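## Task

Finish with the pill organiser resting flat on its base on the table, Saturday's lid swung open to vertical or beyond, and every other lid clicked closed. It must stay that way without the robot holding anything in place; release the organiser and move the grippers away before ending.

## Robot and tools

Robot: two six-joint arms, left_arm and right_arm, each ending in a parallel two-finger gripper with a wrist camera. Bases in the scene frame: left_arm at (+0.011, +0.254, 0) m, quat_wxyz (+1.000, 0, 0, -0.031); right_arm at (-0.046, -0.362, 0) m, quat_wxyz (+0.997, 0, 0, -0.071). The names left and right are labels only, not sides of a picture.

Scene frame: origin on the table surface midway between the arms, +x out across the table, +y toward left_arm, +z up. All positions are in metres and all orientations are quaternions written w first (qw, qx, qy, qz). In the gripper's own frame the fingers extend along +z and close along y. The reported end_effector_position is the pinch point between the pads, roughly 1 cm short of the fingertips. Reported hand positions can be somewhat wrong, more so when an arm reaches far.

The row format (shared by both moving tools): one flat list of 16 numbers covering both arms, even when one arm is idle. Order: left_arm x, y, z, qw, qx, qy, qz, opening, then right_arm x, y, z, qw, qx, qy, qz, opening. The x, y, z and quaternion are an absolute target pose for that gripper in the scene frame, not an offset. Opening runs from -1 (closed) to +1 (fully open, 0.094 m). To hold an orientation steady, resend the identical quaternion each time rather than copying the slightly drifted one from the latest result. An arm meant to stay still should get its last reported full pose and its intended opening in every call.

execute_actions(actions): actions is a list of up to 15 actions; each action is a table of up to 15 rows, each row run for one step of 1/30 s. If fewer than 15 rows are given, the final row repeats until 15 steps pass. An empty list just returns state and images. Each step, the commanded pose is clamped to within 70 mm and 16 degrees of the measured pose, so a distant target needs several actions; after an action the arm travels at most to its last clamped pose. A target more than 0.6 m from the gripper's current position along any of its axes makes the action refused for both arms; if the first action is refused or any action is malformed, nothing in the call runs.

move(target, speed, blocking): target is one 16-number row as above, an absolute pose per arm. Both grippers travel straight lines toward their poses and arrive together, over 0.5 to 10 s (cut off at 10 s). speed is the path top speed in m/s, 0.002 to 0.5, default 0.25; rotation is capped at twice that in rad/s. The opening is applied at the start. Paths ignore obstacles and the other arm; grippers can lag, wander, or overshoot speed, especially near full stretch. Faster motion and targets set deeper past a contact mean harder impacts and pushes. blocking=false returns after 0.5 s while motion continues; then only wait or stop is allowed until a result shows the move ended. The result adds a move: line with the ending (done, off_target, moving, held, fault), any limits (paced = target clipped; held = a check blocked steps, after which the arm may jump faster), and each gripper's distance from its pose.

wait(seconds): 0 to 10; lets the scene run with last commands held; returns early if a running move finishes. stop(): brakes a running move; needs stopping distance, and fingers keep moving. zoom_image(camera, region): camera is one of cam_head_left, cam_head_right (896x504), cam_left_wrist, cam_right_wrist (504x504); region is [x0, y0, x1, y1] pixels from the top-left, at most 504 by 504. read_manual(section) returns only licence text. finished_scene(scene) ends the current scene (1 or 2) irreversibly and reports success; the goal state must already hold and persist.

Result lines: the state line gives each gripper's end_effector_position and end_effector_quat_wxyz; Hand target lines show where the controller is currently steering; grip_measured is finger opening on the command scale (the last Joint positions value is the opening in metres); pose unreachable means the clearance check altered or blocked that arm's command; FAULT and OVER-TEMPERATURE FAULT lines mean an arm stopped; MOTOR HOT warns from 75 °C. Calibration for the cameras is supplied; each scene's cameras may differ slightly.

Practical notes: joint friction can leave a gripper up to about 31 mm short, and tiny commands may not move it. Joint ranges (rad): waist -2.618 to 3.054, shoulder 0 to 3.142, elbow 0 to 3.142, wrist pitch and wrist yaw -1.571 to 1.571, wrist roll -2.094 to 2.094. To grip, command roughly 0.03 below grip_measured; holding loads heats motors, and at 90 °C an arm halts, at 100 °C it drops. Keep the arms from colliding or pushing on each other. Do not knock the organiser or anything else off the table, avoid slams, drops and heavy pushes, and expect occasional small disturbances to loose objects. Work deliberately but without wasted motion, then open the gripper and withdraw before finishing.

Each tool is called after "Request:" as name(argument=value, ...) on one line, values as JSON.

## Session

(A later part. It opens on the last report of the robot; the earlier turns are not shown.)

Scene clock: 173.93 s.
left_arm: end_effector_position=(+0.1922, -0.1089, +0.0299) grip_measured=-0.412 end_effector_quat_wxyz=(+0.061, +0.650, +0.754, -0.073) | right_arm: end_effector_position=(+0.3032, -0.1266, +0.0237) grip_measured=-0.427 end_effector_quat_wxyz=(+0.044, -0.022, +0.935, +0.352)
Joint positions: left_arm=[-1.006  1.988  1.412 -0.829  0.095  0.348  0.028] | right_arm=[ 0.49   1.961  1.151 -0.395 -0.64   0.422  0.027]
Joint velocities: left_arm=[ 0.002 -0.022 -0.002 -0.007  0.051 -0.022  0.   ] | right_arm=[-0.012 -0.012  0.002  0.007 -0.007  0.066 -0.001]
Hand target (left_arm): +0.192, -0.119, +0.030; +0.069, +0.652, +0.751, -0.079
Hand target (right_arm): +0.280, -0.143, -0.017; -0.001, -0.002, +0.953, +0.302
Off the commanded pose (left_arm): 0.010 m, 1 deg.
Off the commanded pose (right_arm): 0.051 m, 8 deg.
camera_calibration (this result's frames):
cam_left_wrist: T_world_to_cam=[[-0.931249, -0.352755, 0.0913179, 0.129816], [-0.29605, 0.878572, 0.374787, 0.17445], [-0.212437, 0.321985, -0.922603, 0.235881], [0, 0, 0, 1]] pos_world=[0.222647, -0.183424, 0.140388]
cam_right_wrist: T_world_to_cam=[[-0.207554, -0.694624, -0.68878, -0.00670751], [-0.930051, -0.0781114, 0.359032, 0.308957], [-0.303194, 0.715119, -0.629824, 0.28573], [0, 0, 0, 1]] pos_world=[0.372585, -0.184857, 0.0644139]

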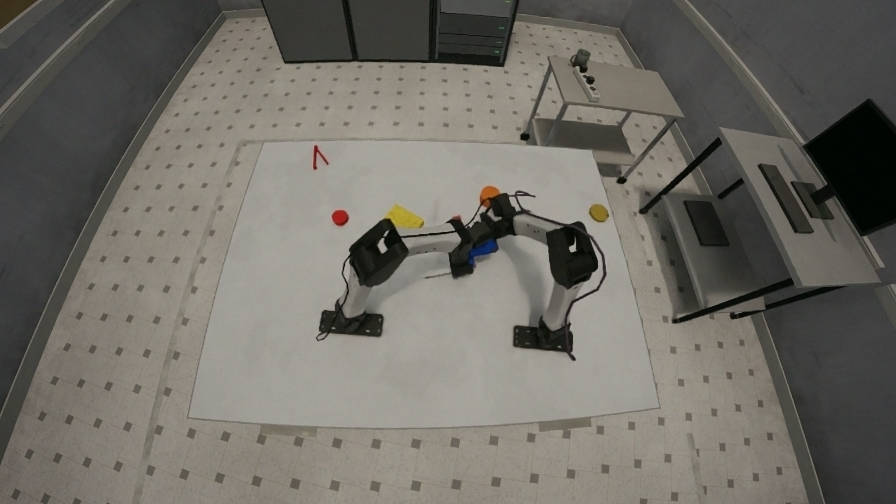

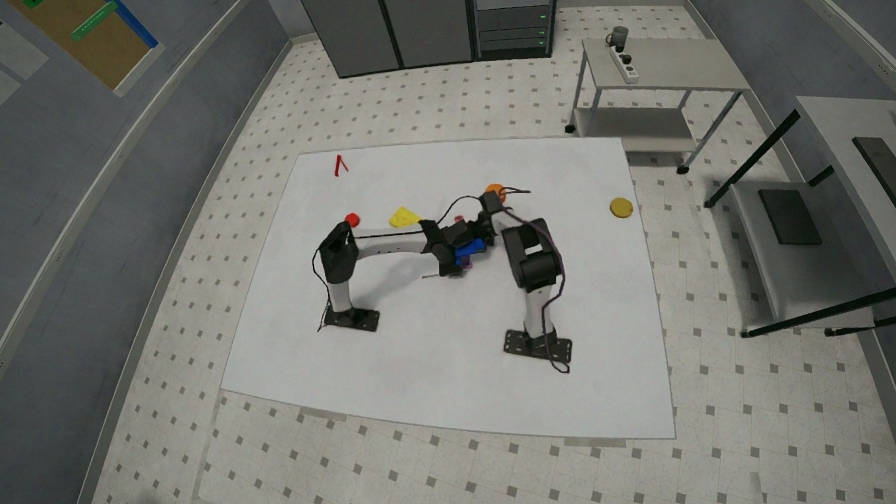

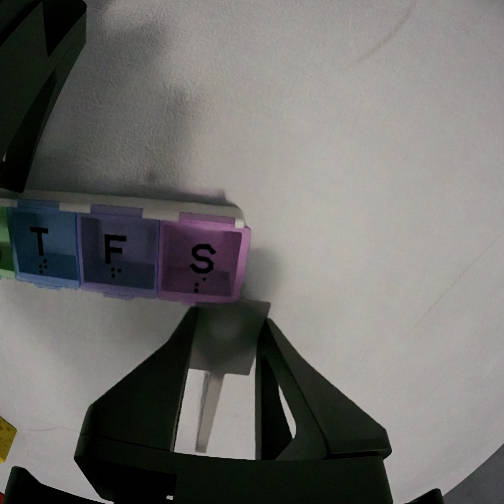

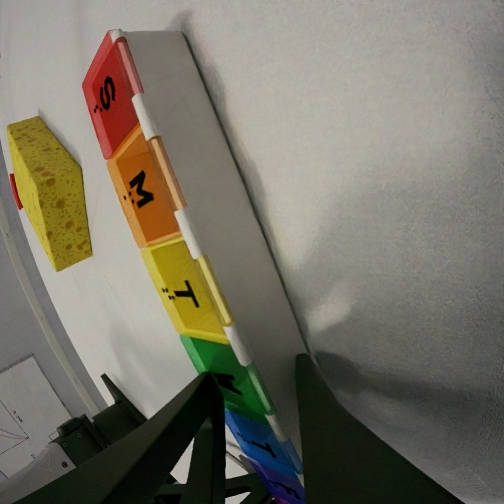

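Request:
execute_actions(actions=[[[0.196,-0.119,0.033,0.0686,0.652,0.751,-0.0789,-0.7,0.282,-0.143,-0.02,0,0,0.954,0.301,-0.43]],[[0.196,-0.119,0.036,0.0686,0.652,0.751,-0.0789,-0.7,0.282,-0.143,-0.02,0,0,0.954,0.301,-0.43]],[[0.196,-0.119,0.039,0.0686,0.652,0.751,-0.0789,-0.7,0.282,-0.143,-0.02,0,0,0.954,0.301,-0.43]],[[0.196,-0.119,0.042,0.0686,0.652,0.751,-0.0789,-0.7,0.282,-0.143,-0.02,0,0,0.954,0.301,-0.43]],[[0.196,-0.119,0.045,0.0686,0.652,0.751,-0.0789,-0.7,0.282,-0.143,-0.02,0,0,0.954,0.301,-0.43]],[[0.196,-0.119,0.048,0.0686,0.652,0.751,-0.0789,-0.7,0.282,-0.143,-0.02,0,0,0.954,0.301,-0.43]]])

Request:
zoom_image(camera="cam_left_wrist", region=[140,200,340,380])

Scene clock: 178.77 s.
left_arm: end_effector_position=(+0.1931, -0.1105, +0.0389) grip_measured=-0.412 end_effector_quat_wxyz=(+0.056, +0.651, +0.754, -0.072) | right_arm: end_effector_position=(+0.3033, -0.1266, +0.0237) grip_measured=-0.427 end_effector_quat_wxyz=(+0.044, -0.022, +0.935, +0.352)
Joint positions: left_arm=[-1.006  1.992  1.457 -0.879  0.095  0.348  0.028] | right_arm=[ 0.49   1.961  1.151 -0.394 -0.64   0.422  0.027]
Joint velocities: left_arm=[-0.012 -0.007  0.012  0.022 -0.051 -0.066 -0.   ] | right_arm=[-0.007 -0.002  0.007 -0.095  0.007 -0.066 -0.001]
Hand target (left_arm): +0.196, -0.119, +0.048; +0.069, +0.652, +0.751, -0.079
Hand target (right_arm): +0.280, -0.143, -0.017; -0.001, -0.002, +0.953, +0.302
Off the commanded pose (left_arm): 0.013 m, 2 deg.
Off the commanded pose (right_arm): 0.051 m, 8 deg.
camera_calibration (this result's frames):
cam_left_wrist: T_world_to_cam=[[-0.930844, -0.353493, 0.09259, 0.129048], [-0.294379, 0.875532, 0.383126, 0.171821], [-0.216498, 0.329374, -0.919044, 0.246393], [0, 0, 0, 1]] pos_world=[0.224047, -0.185972, 0.148668]
cam_right_wrist: T_world_to_cam=[[-0.207307, -0.694535, -0.688945, -0.00671482], [-0.93018, -0.0781579, 0.358688, 0.309056], [-0.302968, 0.715201, -0.62984, 0.285693], [0, 0, 0, 1]] pos_world=[0.372641, -0.184837, 0.0644602]

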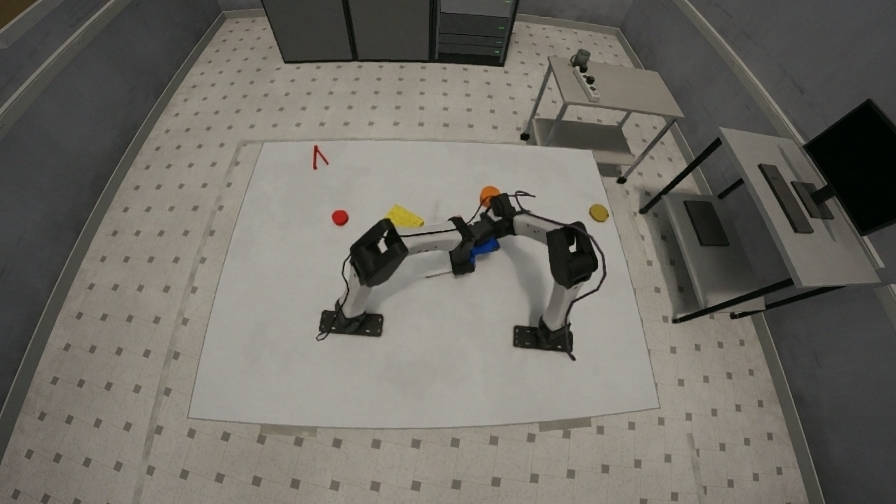

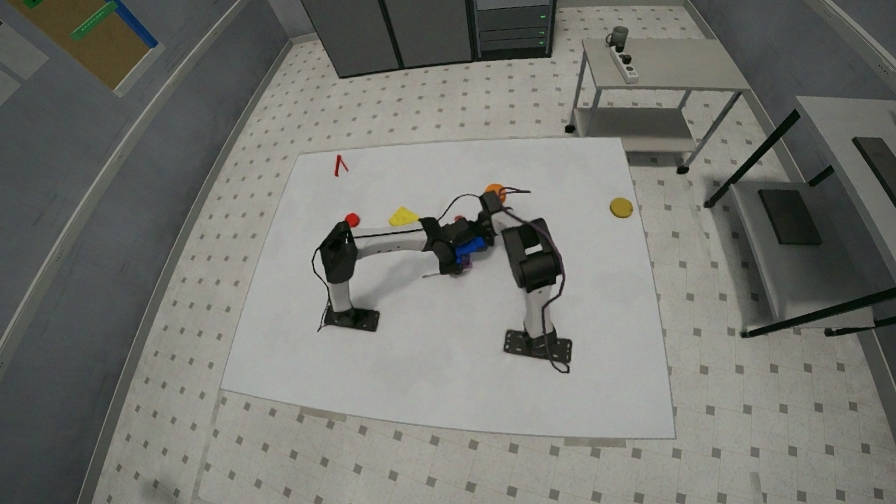

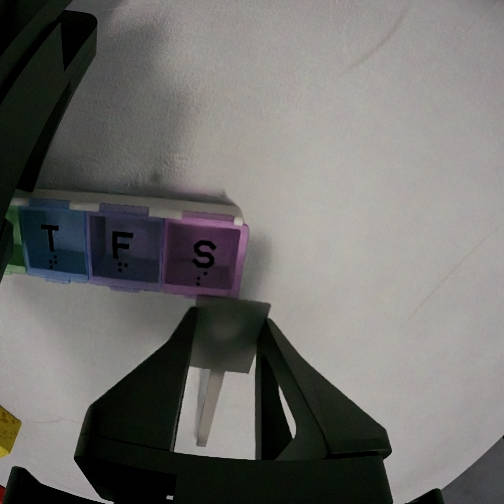

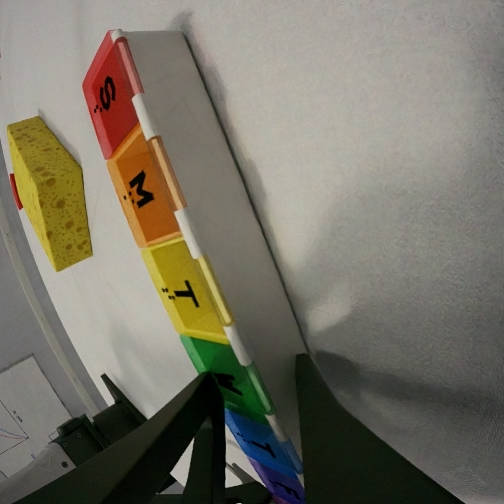

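Region (140, 200, 340, 380) of cam_left_wrist's 504x504 image, scaled by 2.520, with more detail than that image has; it fills the top 454 rows of this view, and the rest is white.

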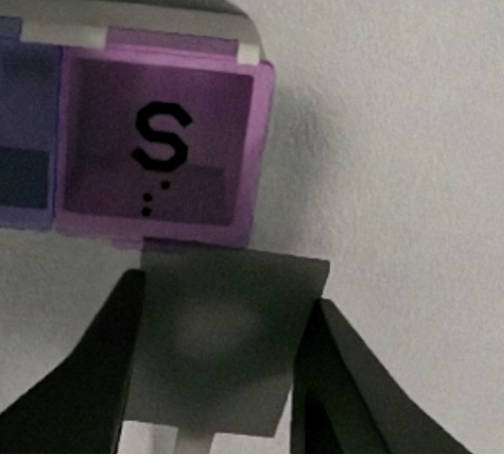

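Request:
execute_actions(actions=[[[0.196,-0.119,0.051,0.0686,0.652,0.751,-0.0789,-0.7,0.282,-0.143,-0.02,0,0,0.954,0.301,-0.43]],[[0.196,-0.119,0.054,0.0686,0.652,0.751,-0.0789,-0.7,0.282,-0.143,-0.02,0,0,0.954,0.301,-0.43]],[[0.196,-0.119,0.057,0.0686,0.652,0.751,-0.0789,-0.7,0.282,-0.143,-0.02,0,0,0.954,0.301,-0.43]],[[0.196,-0.119,0.060,0.0686,0.652,0.751,-0.0789,-0.7,0.282,-0.143,-0.02,0,0,0.954,0.301,-0.43]]])

Scene clock: 182.30 s.
left_arm: end_effector_position=(+0.1943, -0.1118, +0.0474) grip_measured=-0.412 end_effector_quat_wxyz=(+0.055, +0.651, +0.754, -0.070) | right_arm: end_effector_position=(+0.3037, -0.1260, +0.0232) grip_measured=-0.427 end_effector_quat_wxyz=(+0.045, -0.023, +0.934, +0.353)
Joint positions: left_arm=[-1.006  1.992  1.492 -0.918  0.092  0.348  0.028] | right_arm=[ 0.49   1.963  1.149 -0.387 -0.643  0.422  0.027]
Joint velocities: left_arm=[-0.007 -0.012  0.012  0.022  0.022 -0.051  0.   ] | right_arm=[ 0.012 -0.012  0.002  0.051  0.051  0.022 -0.001]
Hand target (left_arm): +0.196, -0.119, +0.060; +0.069, +0.652, +0.751, -0.079
Hand target (right_arm): +0.280, -0.143, -0.017; -0.001, -0.002, +0.953, +0.302
Off the commanded pose (left_arm): 0.015 m, 2 deg.
Off the commanded pose (right_arm): 0.051 m, 9 deg.
camera_calibration (this result's frames):
cam_left_wrist: T_world_to_cam=[[-0.930765, -0.354167, 0.0907816, 0.128884], [-0.294885, 0.87398, 0.386267, 0.169855], [-0.216144, 0.332754, -0.917909, 0.255105], [0, 0, 0, 1]] pos_world=[0.225188, -0.18769, 0.156853]
cam_right_wrist: T_world_to_cam=[[-0.205232, -0.692197, -0.691913, -0.00686341], [-0.930773, -0.0805077, 0.356622, 0.309546], [-0.302557, 0.717205, -0.627755, 0.285145], [0, 0, 0, 1]] pos_world=[0.372981, -0.184337, 0.0638613]

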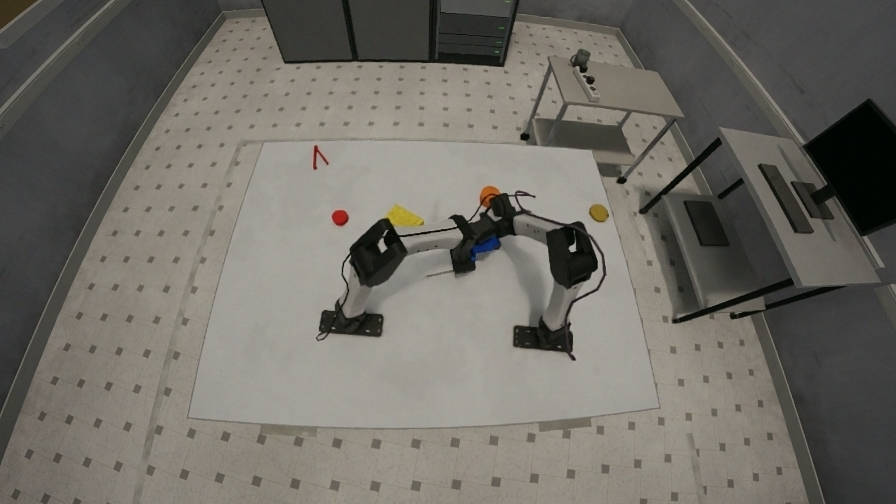

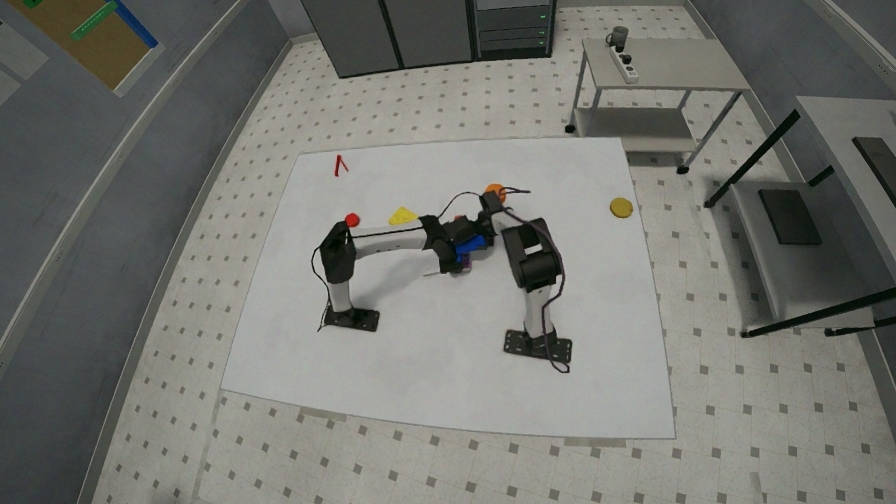

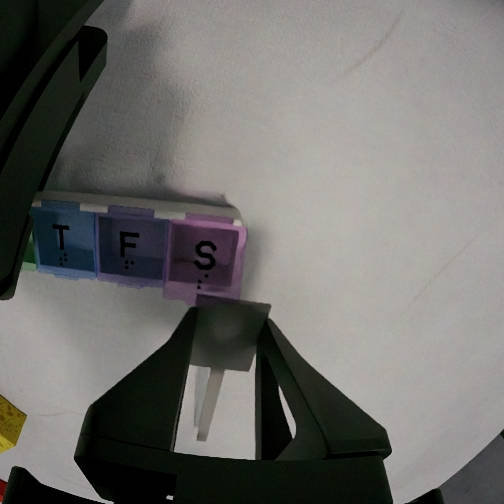

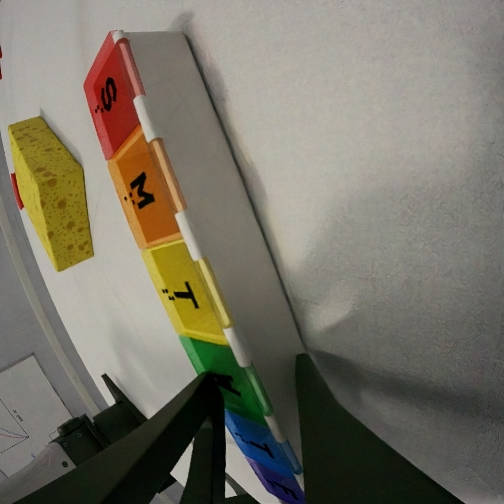

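Request:
execute_actions(actions=[[[0.196,-0.119,0.058,0.0686,0.652,0.751,-0.0789,-0.7,0.303,-0.130,0.03,0.045,-0.023,0.934,0.353,-0.43]],[[0.196,-0.119,0.058,0.0686,0.652,0.751,-0.0789,-0.7,0.305,-0.132,0.05,0.045,-0.023,0.934,0.353,-0.43]],[[0.196,-0.119,0.058,0.0686,0.652,0.751,-0.0789,-0.7,0.335,-0.125,0.05,0.045,-0.023,0.934,0.353,-0.43]],[[0.196,-0.119,0.058,0.0686,0.652,0.751,-0.0789,-0.7,0.362,-0.116,0.045,0.045,-0.023,0.934,0.353,-0.43]],[[0.196,-0.119,0.058,0.0686,0.652,0.751,-0.0789,-0.7,0.362,-0.116,0.03,0.045,-0.023,0.934,0.353,-0.43]],[[0.196,-0.119,0.058,0.0686,0.652,0.751,-0.0789,-0.7,0.362,-0.116,0.015,0.045,-0.023,0.934,0.353,-0.43]],[[0.196,-0.119,0.058,0.0686,0.652,0.751,-0.0789,-0.7,0.362,-0.116,0.01,0.045,-0.023,0.934,0.353,-0.43]]])

Scene clock: 187.97 s.
left_arm: end_effector_position=(+0.1942, -0.1118, +0.0474) grip_measured=-0.412 end_effector_quat_wxyz=(+0.055, +0.651, +0.754, -0.070) | right_arm: end_effector_position=(+0.3684, -0.1101, +0.0292) grip_measured=-0.427 end_effector_quat_wxyz=(+0.063, -0.031, +0.931, +0.359)
Joint positions: left_arm=[-1.006  1.992  1.492 -0.918  0.092  0.348  0.028] | right_arm=[ 0.473  2.154  1.462 -0.482 -0.65   0.397  0.027]
Joint velocities: left_arm=[-0.012 -0.007 -0.002 -0.066 -0.066  0.051 -0.   ] | right_arm=[ 0.002 -0.017 -0.017 -0.037  0.066 -0.081 -0.   ]
Hand target (left_arm): +0.196, -0.119, +0.058; +0.069, +0.652, +0.751, -0.079
Hand target (right_arm): +0.361, -0.116, +0.010; +0.045, -0.023, +0.934, +0.353
Off the commanded pose (left_arm): 0.013 m, 2 deg.
Off the commanded pose (right_arm): 0.021 m, 2 deg.
camera_calibration (this result's frames):
cam_left_wrist: T_world_to_cam=[[-0.930749, -0.354197, 0.0908342, 0.128864], [-0.294814, 0.87385, 0.386614, 0.169732], [-0.216313, 0.333061, -0.917758, 0.255115], [0, 0, 0, 1]] pos_world=[0.225164, -0.187646, 0.156808]
cam_right_wrist: T_world_to_cam=[[-0.174756, -0.683822, -0.708412, 0.0117609], [-0.943856, -0.0885129, 0.318278, 0.374026], [-0.280349, 0.72426, -0.629962, 0.28974], [0, 0, 0, 1]] pos_world=[0.43631, -0.168699, 0.0718126]

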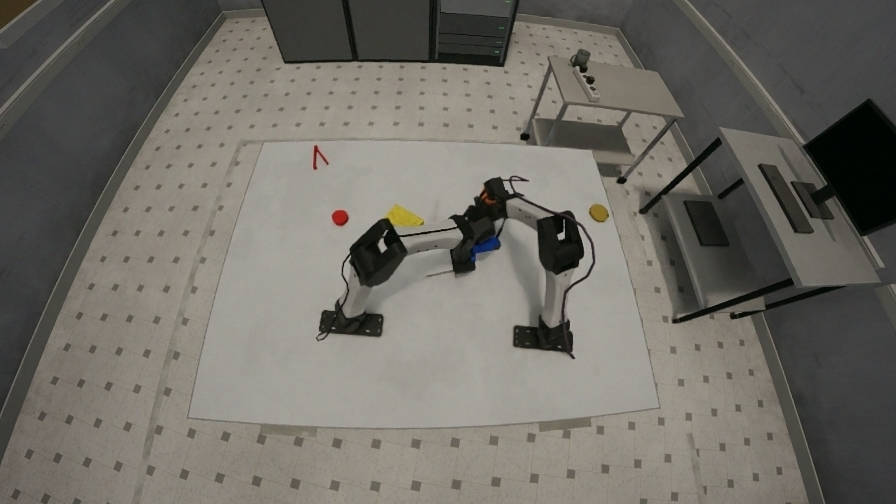

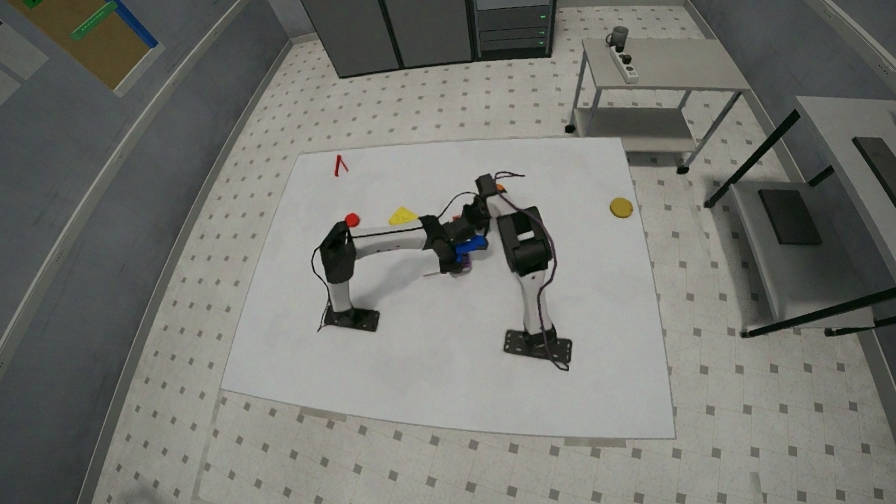

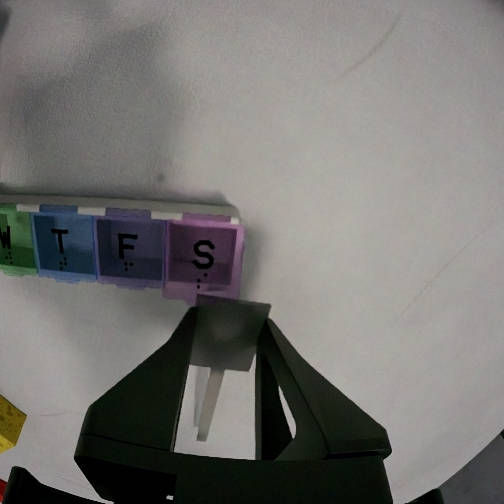

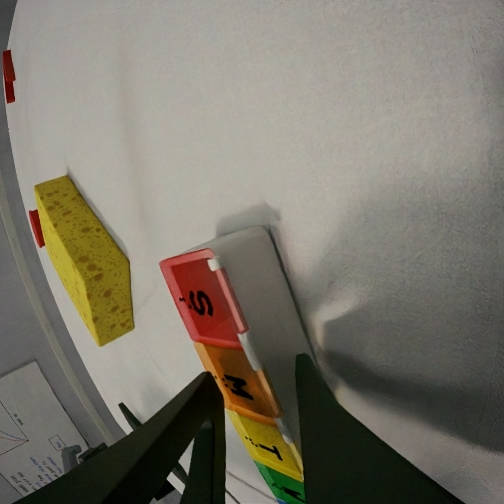

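Request:
execute_actions(actions=[[[0.197,-0.121,0.061,0.0686,0.652,0.751,-0.0789,-0.7,0.362,-0.116,0.01,0.045,-0.023,0.934,0.353,-0.43]],[[0.198,-0.124,0.063,0.0686,0.652,0.751,-0.0789,-0.7,0.362,-0.116,0.01,0.045,-0.023,0.934,0.353,-0.43]],[[0.199,-0.127,0.064,0.0686,0.652,0.751,-0.0789,-0.7,0.362,-0.116,0.01,0.045,-0.023,0.934,0.353,-0.43]],[[0.200,-0.130,0.064,0.0686,0.652,0.751,-0.0789,-0.7,0.362,-0.116,0.01,0.045,-0.023,0.934,0.353,-0.43]]])

Scene clock: 191.27 s.
left_arm: end_effector_position=(+0.2017, -0.1253, +0.0633) grip_measured=-0.412 end_effector_quat_wxyz=(+0.070, +0.650, +0.753, -0.076) | right_arm: end_effector_position=(+0.3686, -0.1100, +0.0293) grip_measured=-0.427 end_effector_quat_wxyz=(+0.064, -0.032, +0.931, +0.359)
Joint positions: left_arm=[-1.006  2.008  1.574 -0.952  0.092  0.348  0.028] | right_arm=[ 0.473  2.154  1.462 -0.481 -0.65   0.397  0.027]
Joint velocities: left_arm=[ 0.002 -0.017  0.002  0.037 -0.066  0.007  0.002] | right_arm=[-0.002 -0.012 -0.012 -0.007 -0.081  0.007 -0.   ]
Hand target (left_arm): +0.200, -0.130, +0.064; +0.069, +0.652, +0.751, -0.079
Hand target (right_arm): +0.361, -0.116, +0.010; +0.045, -0.023, +0.934, +0.353
Off the commanded pose (left_arm): 0.005 m, 1 deg.
Off the commanded pose (right_arm): 0.021 m, 2 deg.
camera_calibration (this result's frames):
cam_left_wrist: T_world_to_cam=[[-0.932132, -0.35168, 0.0863172, 0.130429], [-0.300621, 0.884417, 0.356979, 0.181975], [-0.201883, 0.306803, -0.930116, 0.270397], [0, 0, 0, 1]] pos_world=[0.230871, -0.198031, 0.175281]
cam_right_wrist: T_world_to_cam=[[-0.173989, -0.683559, -0.708854, 0.011672], [-0.9442, -0.0886306, 0.317223, 0.374346], [-0.279667, 0.724494, -0.629996, 0.289581], [0, 0, 0, 1]] pos_world=[0.436475, -0.168642, 0.0719576]

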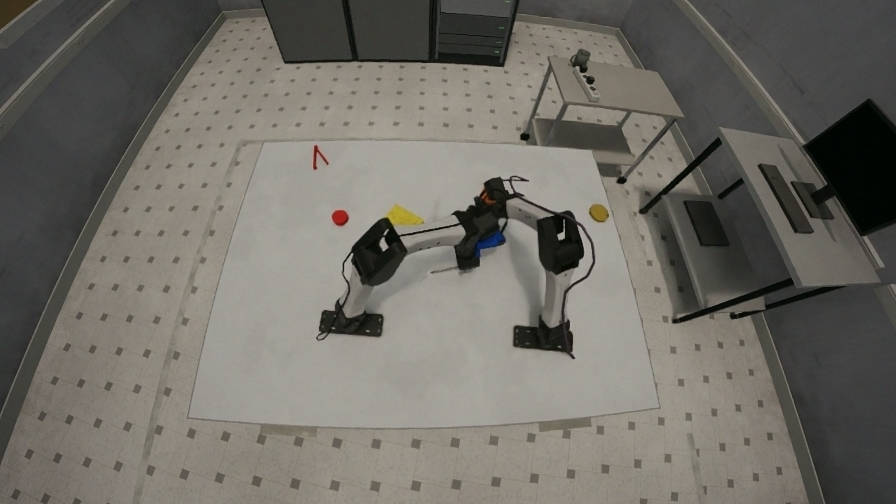

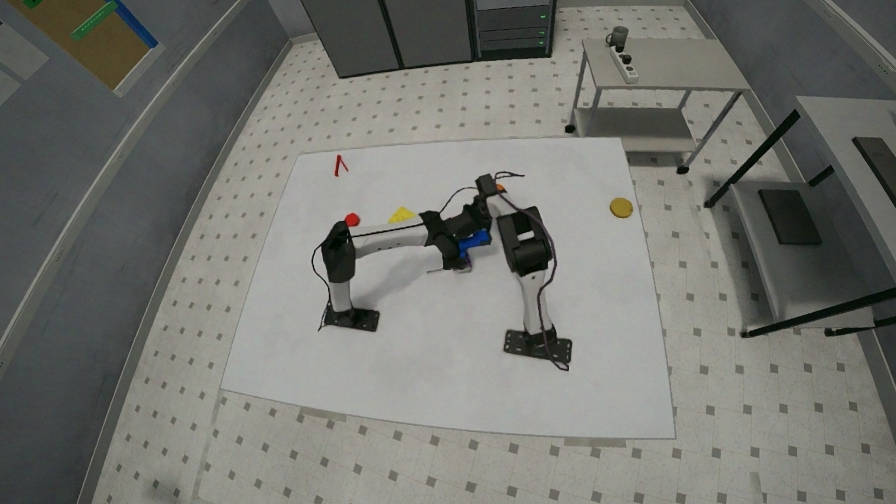

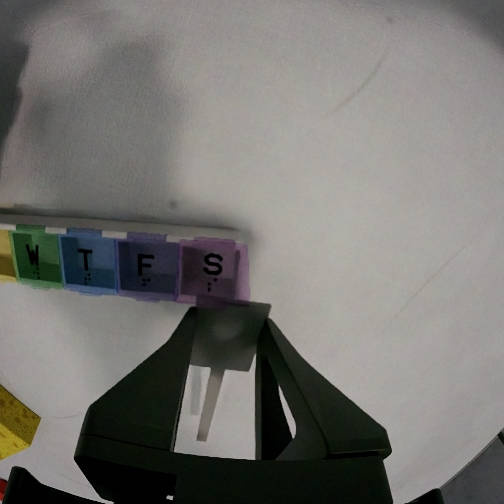

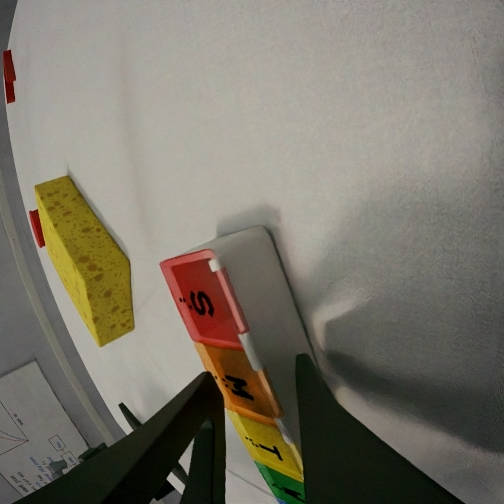

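Request:
execute_actions(actions=[[[0.202,-0.135,0.064,0.0686,0.652,0.751,-0.0789,-0.7,0.362,-0.116,0.01,0.045,-0.023,0.934,0.353,-0.43]],[[0.203,-0.140,0.063,0.0686,0.652,0.751,-0.0789,-0.7,0.362,-0.116,0.01,0.045,-0.023,0.934,0.353,-0.43]],[[0.204,-0.145,0.062,0.0686,0.652,0.751,-0.0789,-0.7,0.362,-0.116,0.01,0.045,-0.023,0.934,0.353,-0.43]],[[0.205,-0.150,0.061,0.0686,0.652,0.751,-0.0789,-0.7,0.362,-0.116,0.01,0.045,-0.023,0.934,0.353,-0.43]],[[0.206,-0.155,0.060,0.0686,0.652,0.751,-0.0789,-0.7,0.362,-0.116,0.01,0.045,-0.023,0.934,0.353,-0.43]],[[0.207,-0.160,0.060,0.0686,0.652,0.751,-0.0789,-0.7,0.362,-0.116,0.01,0.045,-0.023,0.934,0.353,-0.43]],[[0.207,-0.160,0.060,0.0686,0.652,0.751,-0.0789,-0.7,0.362,-0.116,0.01,0.045,-0.023,0.934,0.353,-0.43]]])

Request:
move(target=[0.2,-0.08,0.07,0.0686,0.652,0.751,-0.0789,-0.7,0.366,-0.125,0.08,0.045,-0.023,0.934,0.353,-0.43], speed=0.05)

Scene clock: 197.23 s.
left_arm: end_effector_position=(+0.2104, -0.1548, +0.0596) grip_measured=-0.412 end_effector_quat_wxyz=(+0.070, +0.650, +0.753, -0.077) | right_arm: end_effector_position=(+0.3686, -0.1100, +0.0293) grip_measured=-0.427 end_effector_quat_wxyz=(+0.064, -0.032, +0.931, +0.359)
Joint positions: left_arm=[-1.021  2.129  1.742 -0.996  0.092  0.333  0.028] | right_arm=[ 0.473  2.154  1.462 -0.481 -0.65   0.397  0.027]
Joint velocities: left_arm=[-0.007 -0.012  0.017  0.007 -0.066 -0.051  0.   ] | right_arm=[ 0.012  0.012 -0.002 -0.066 -0.051  0.051  0.   ]
Hand target (left_arm): +0.207, -0.160, +0.060; +0.069, +0.652, +0.751, -0.079
Hand target (right_arm): +0.361, -0.116, +0.010; +0.045, -0.023, +0.934, +0.353
Off the commanded pose (left_arm): 0.006 m, 0 deg.
Off the commanded pose (right_arm): 0.021 m, 2 deg.
camera_calibration (this result's frames):
cam_left_wrist: T_world_to_cam=[[-0.931629, -0.352307, 0.0891529, 0.128109], [-0.300445, 0.884689, 0.356452, 0.212085], [-0.204453, 0.305296, -0.93005, 0.2781], [0, 0, 0, 1]] pos_world=[0.239928, -0.227399, 0.171627]
cam_right_wrist: T_world_to_cam=[[-0.173989, -0.683559, -0.708854, 0.011672], [-0.9442, -0.0886306, 0.317223, 0.374346], [-0.279667, 0.724494, -0.629996, 0.289581], [0, 0, 0, 1]] pos_world=[0.436475, -0.168642, 0.0719576]

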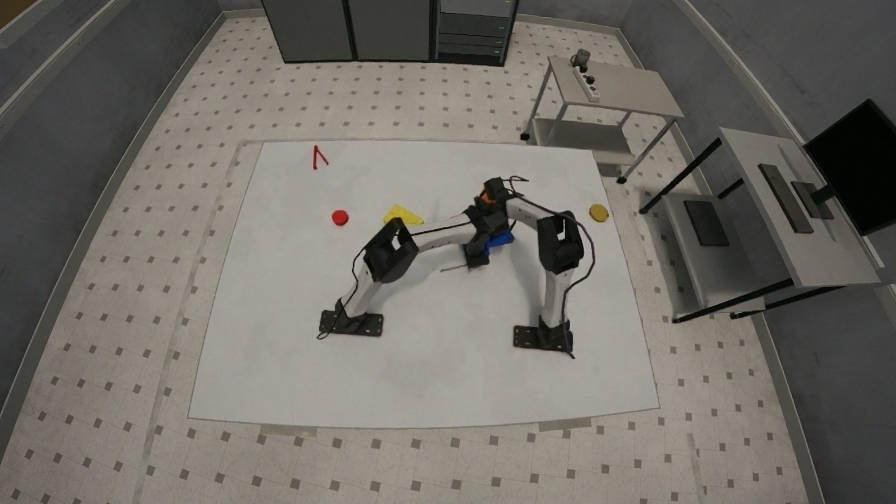

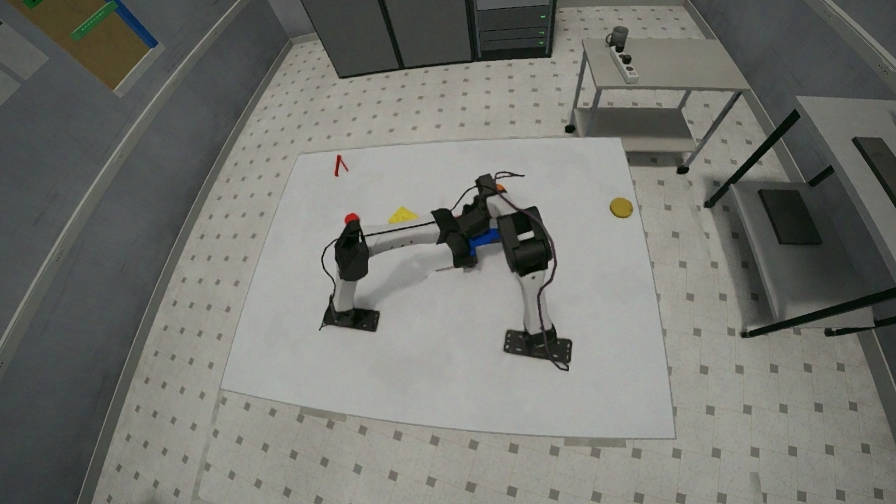

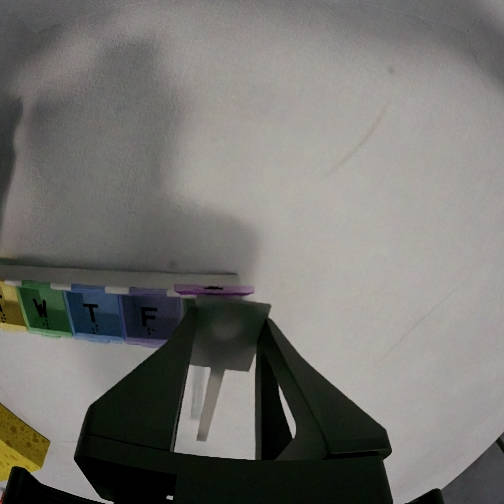

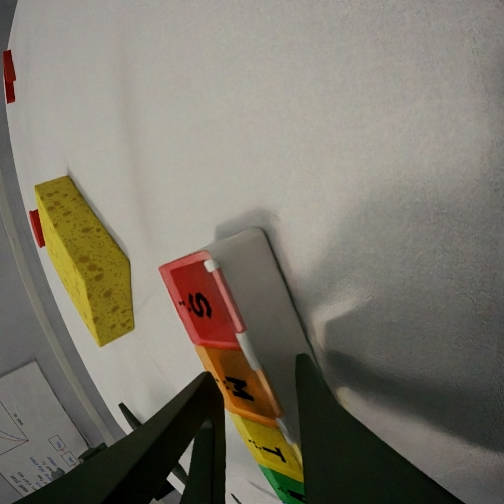

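Scene clock: 199.20 s.
left_arm: end_effector_position=(+0.1974, -0.0793, +0.0621) grip_measured=-0.412 end_effector_quat_wxyz=(+0.054, +0.654, +0.751, -0.069) | right_arm: end_effector_position=(+0.3638, -0.1202, +0.0741) grip_measured=-0.427 end_effector_quat_wxyz=(+0.043, -0.025, +0.935, +0.352)
Joint positions: left_arm=[-0.955  1.884  1.404 -0.946  0.099  0.408  0.028] | right_arm=[ 0.454  2.096  1.578 -0.717 -0.655  0.371  0.027]
Joint velocities: left_arm=[ 0.012 -0.002 -0.002  0.022  0.022 -0.095  0.001] | right_arm=[-0.012  0.002 -0.012 -0.037 -0.007  0.022 -0.   ]
Hand target (left_arm): +0.201, -0.080, +0.069; +0.069, +0.652, +0.751, -0.078
Hand target (right_arm): +0.366, -0.125, +0.080; +0.046, -0.023, +0.934, +0.353
Off the commanded pose (left_arm): 0.008 m, 2 deg.
Off the commanded pose (right_arm): 0.008 m, 0 deg.
move: done
camera_calibration (this result's frames):
cam_left_wrist: T_world_to_cam=[[-0.934036, -0.345957, 0.0888345, 0.143398], [-0.287105, 0.875151, 0.389464, 0.134965], [-0.212481, 0.338268, -0.916748, 0.258103], [0, 0, 0, 1]] pos_world=[0.22753, -0.155813, 0.171312]
cam_right_wrist: T_world_to_cam=[[-0.202583, -0.696257, -0.688611, 0.0429601], [-0.929438, -0.0847427, 0.359116, 0.346657], [-0.308392, 0.712772, -0.62996, 0.332839], [0, 0, 0, 1]] pos_world=[0.433544, -0.177951, 0.114769]

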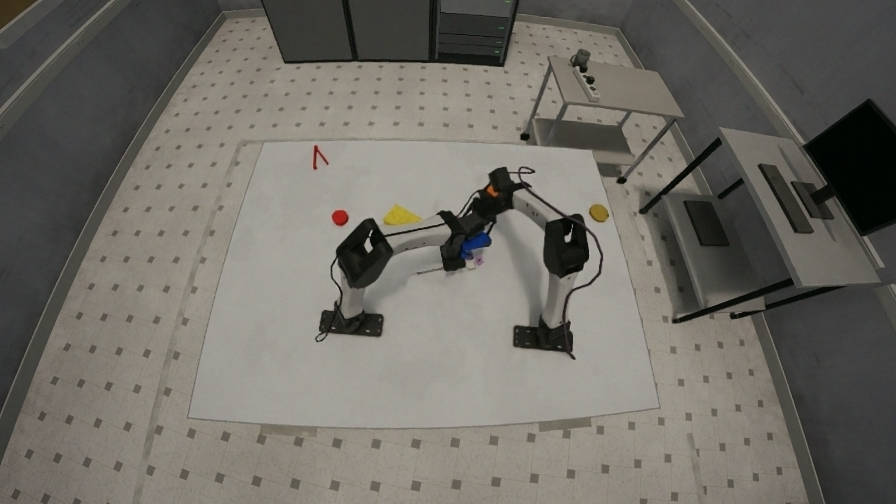

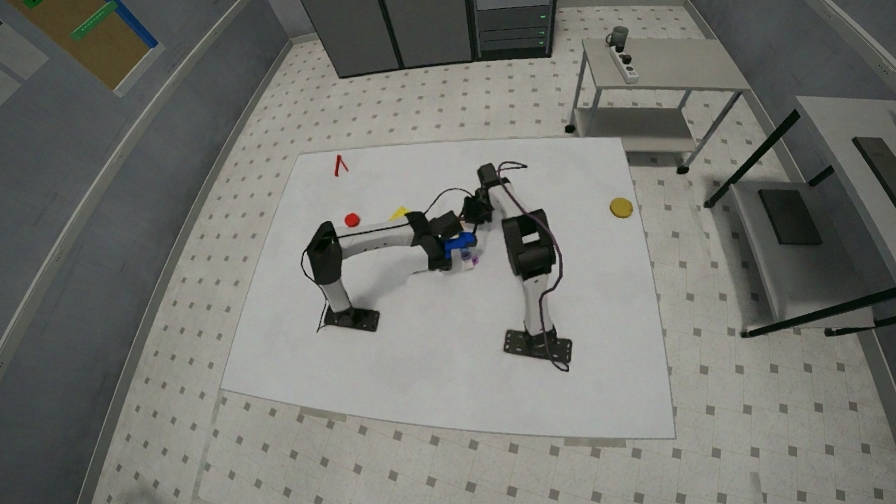

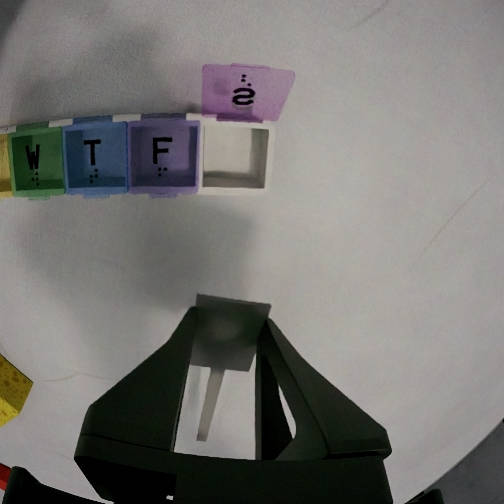

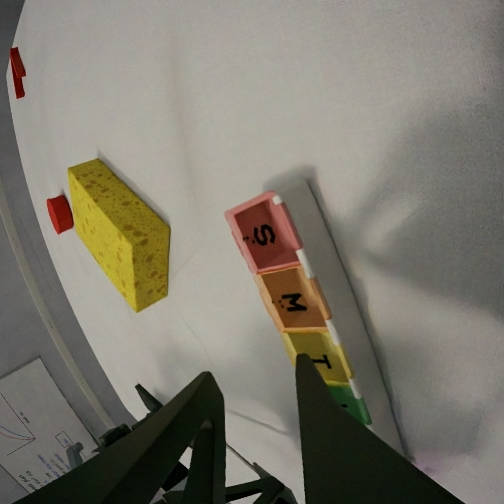

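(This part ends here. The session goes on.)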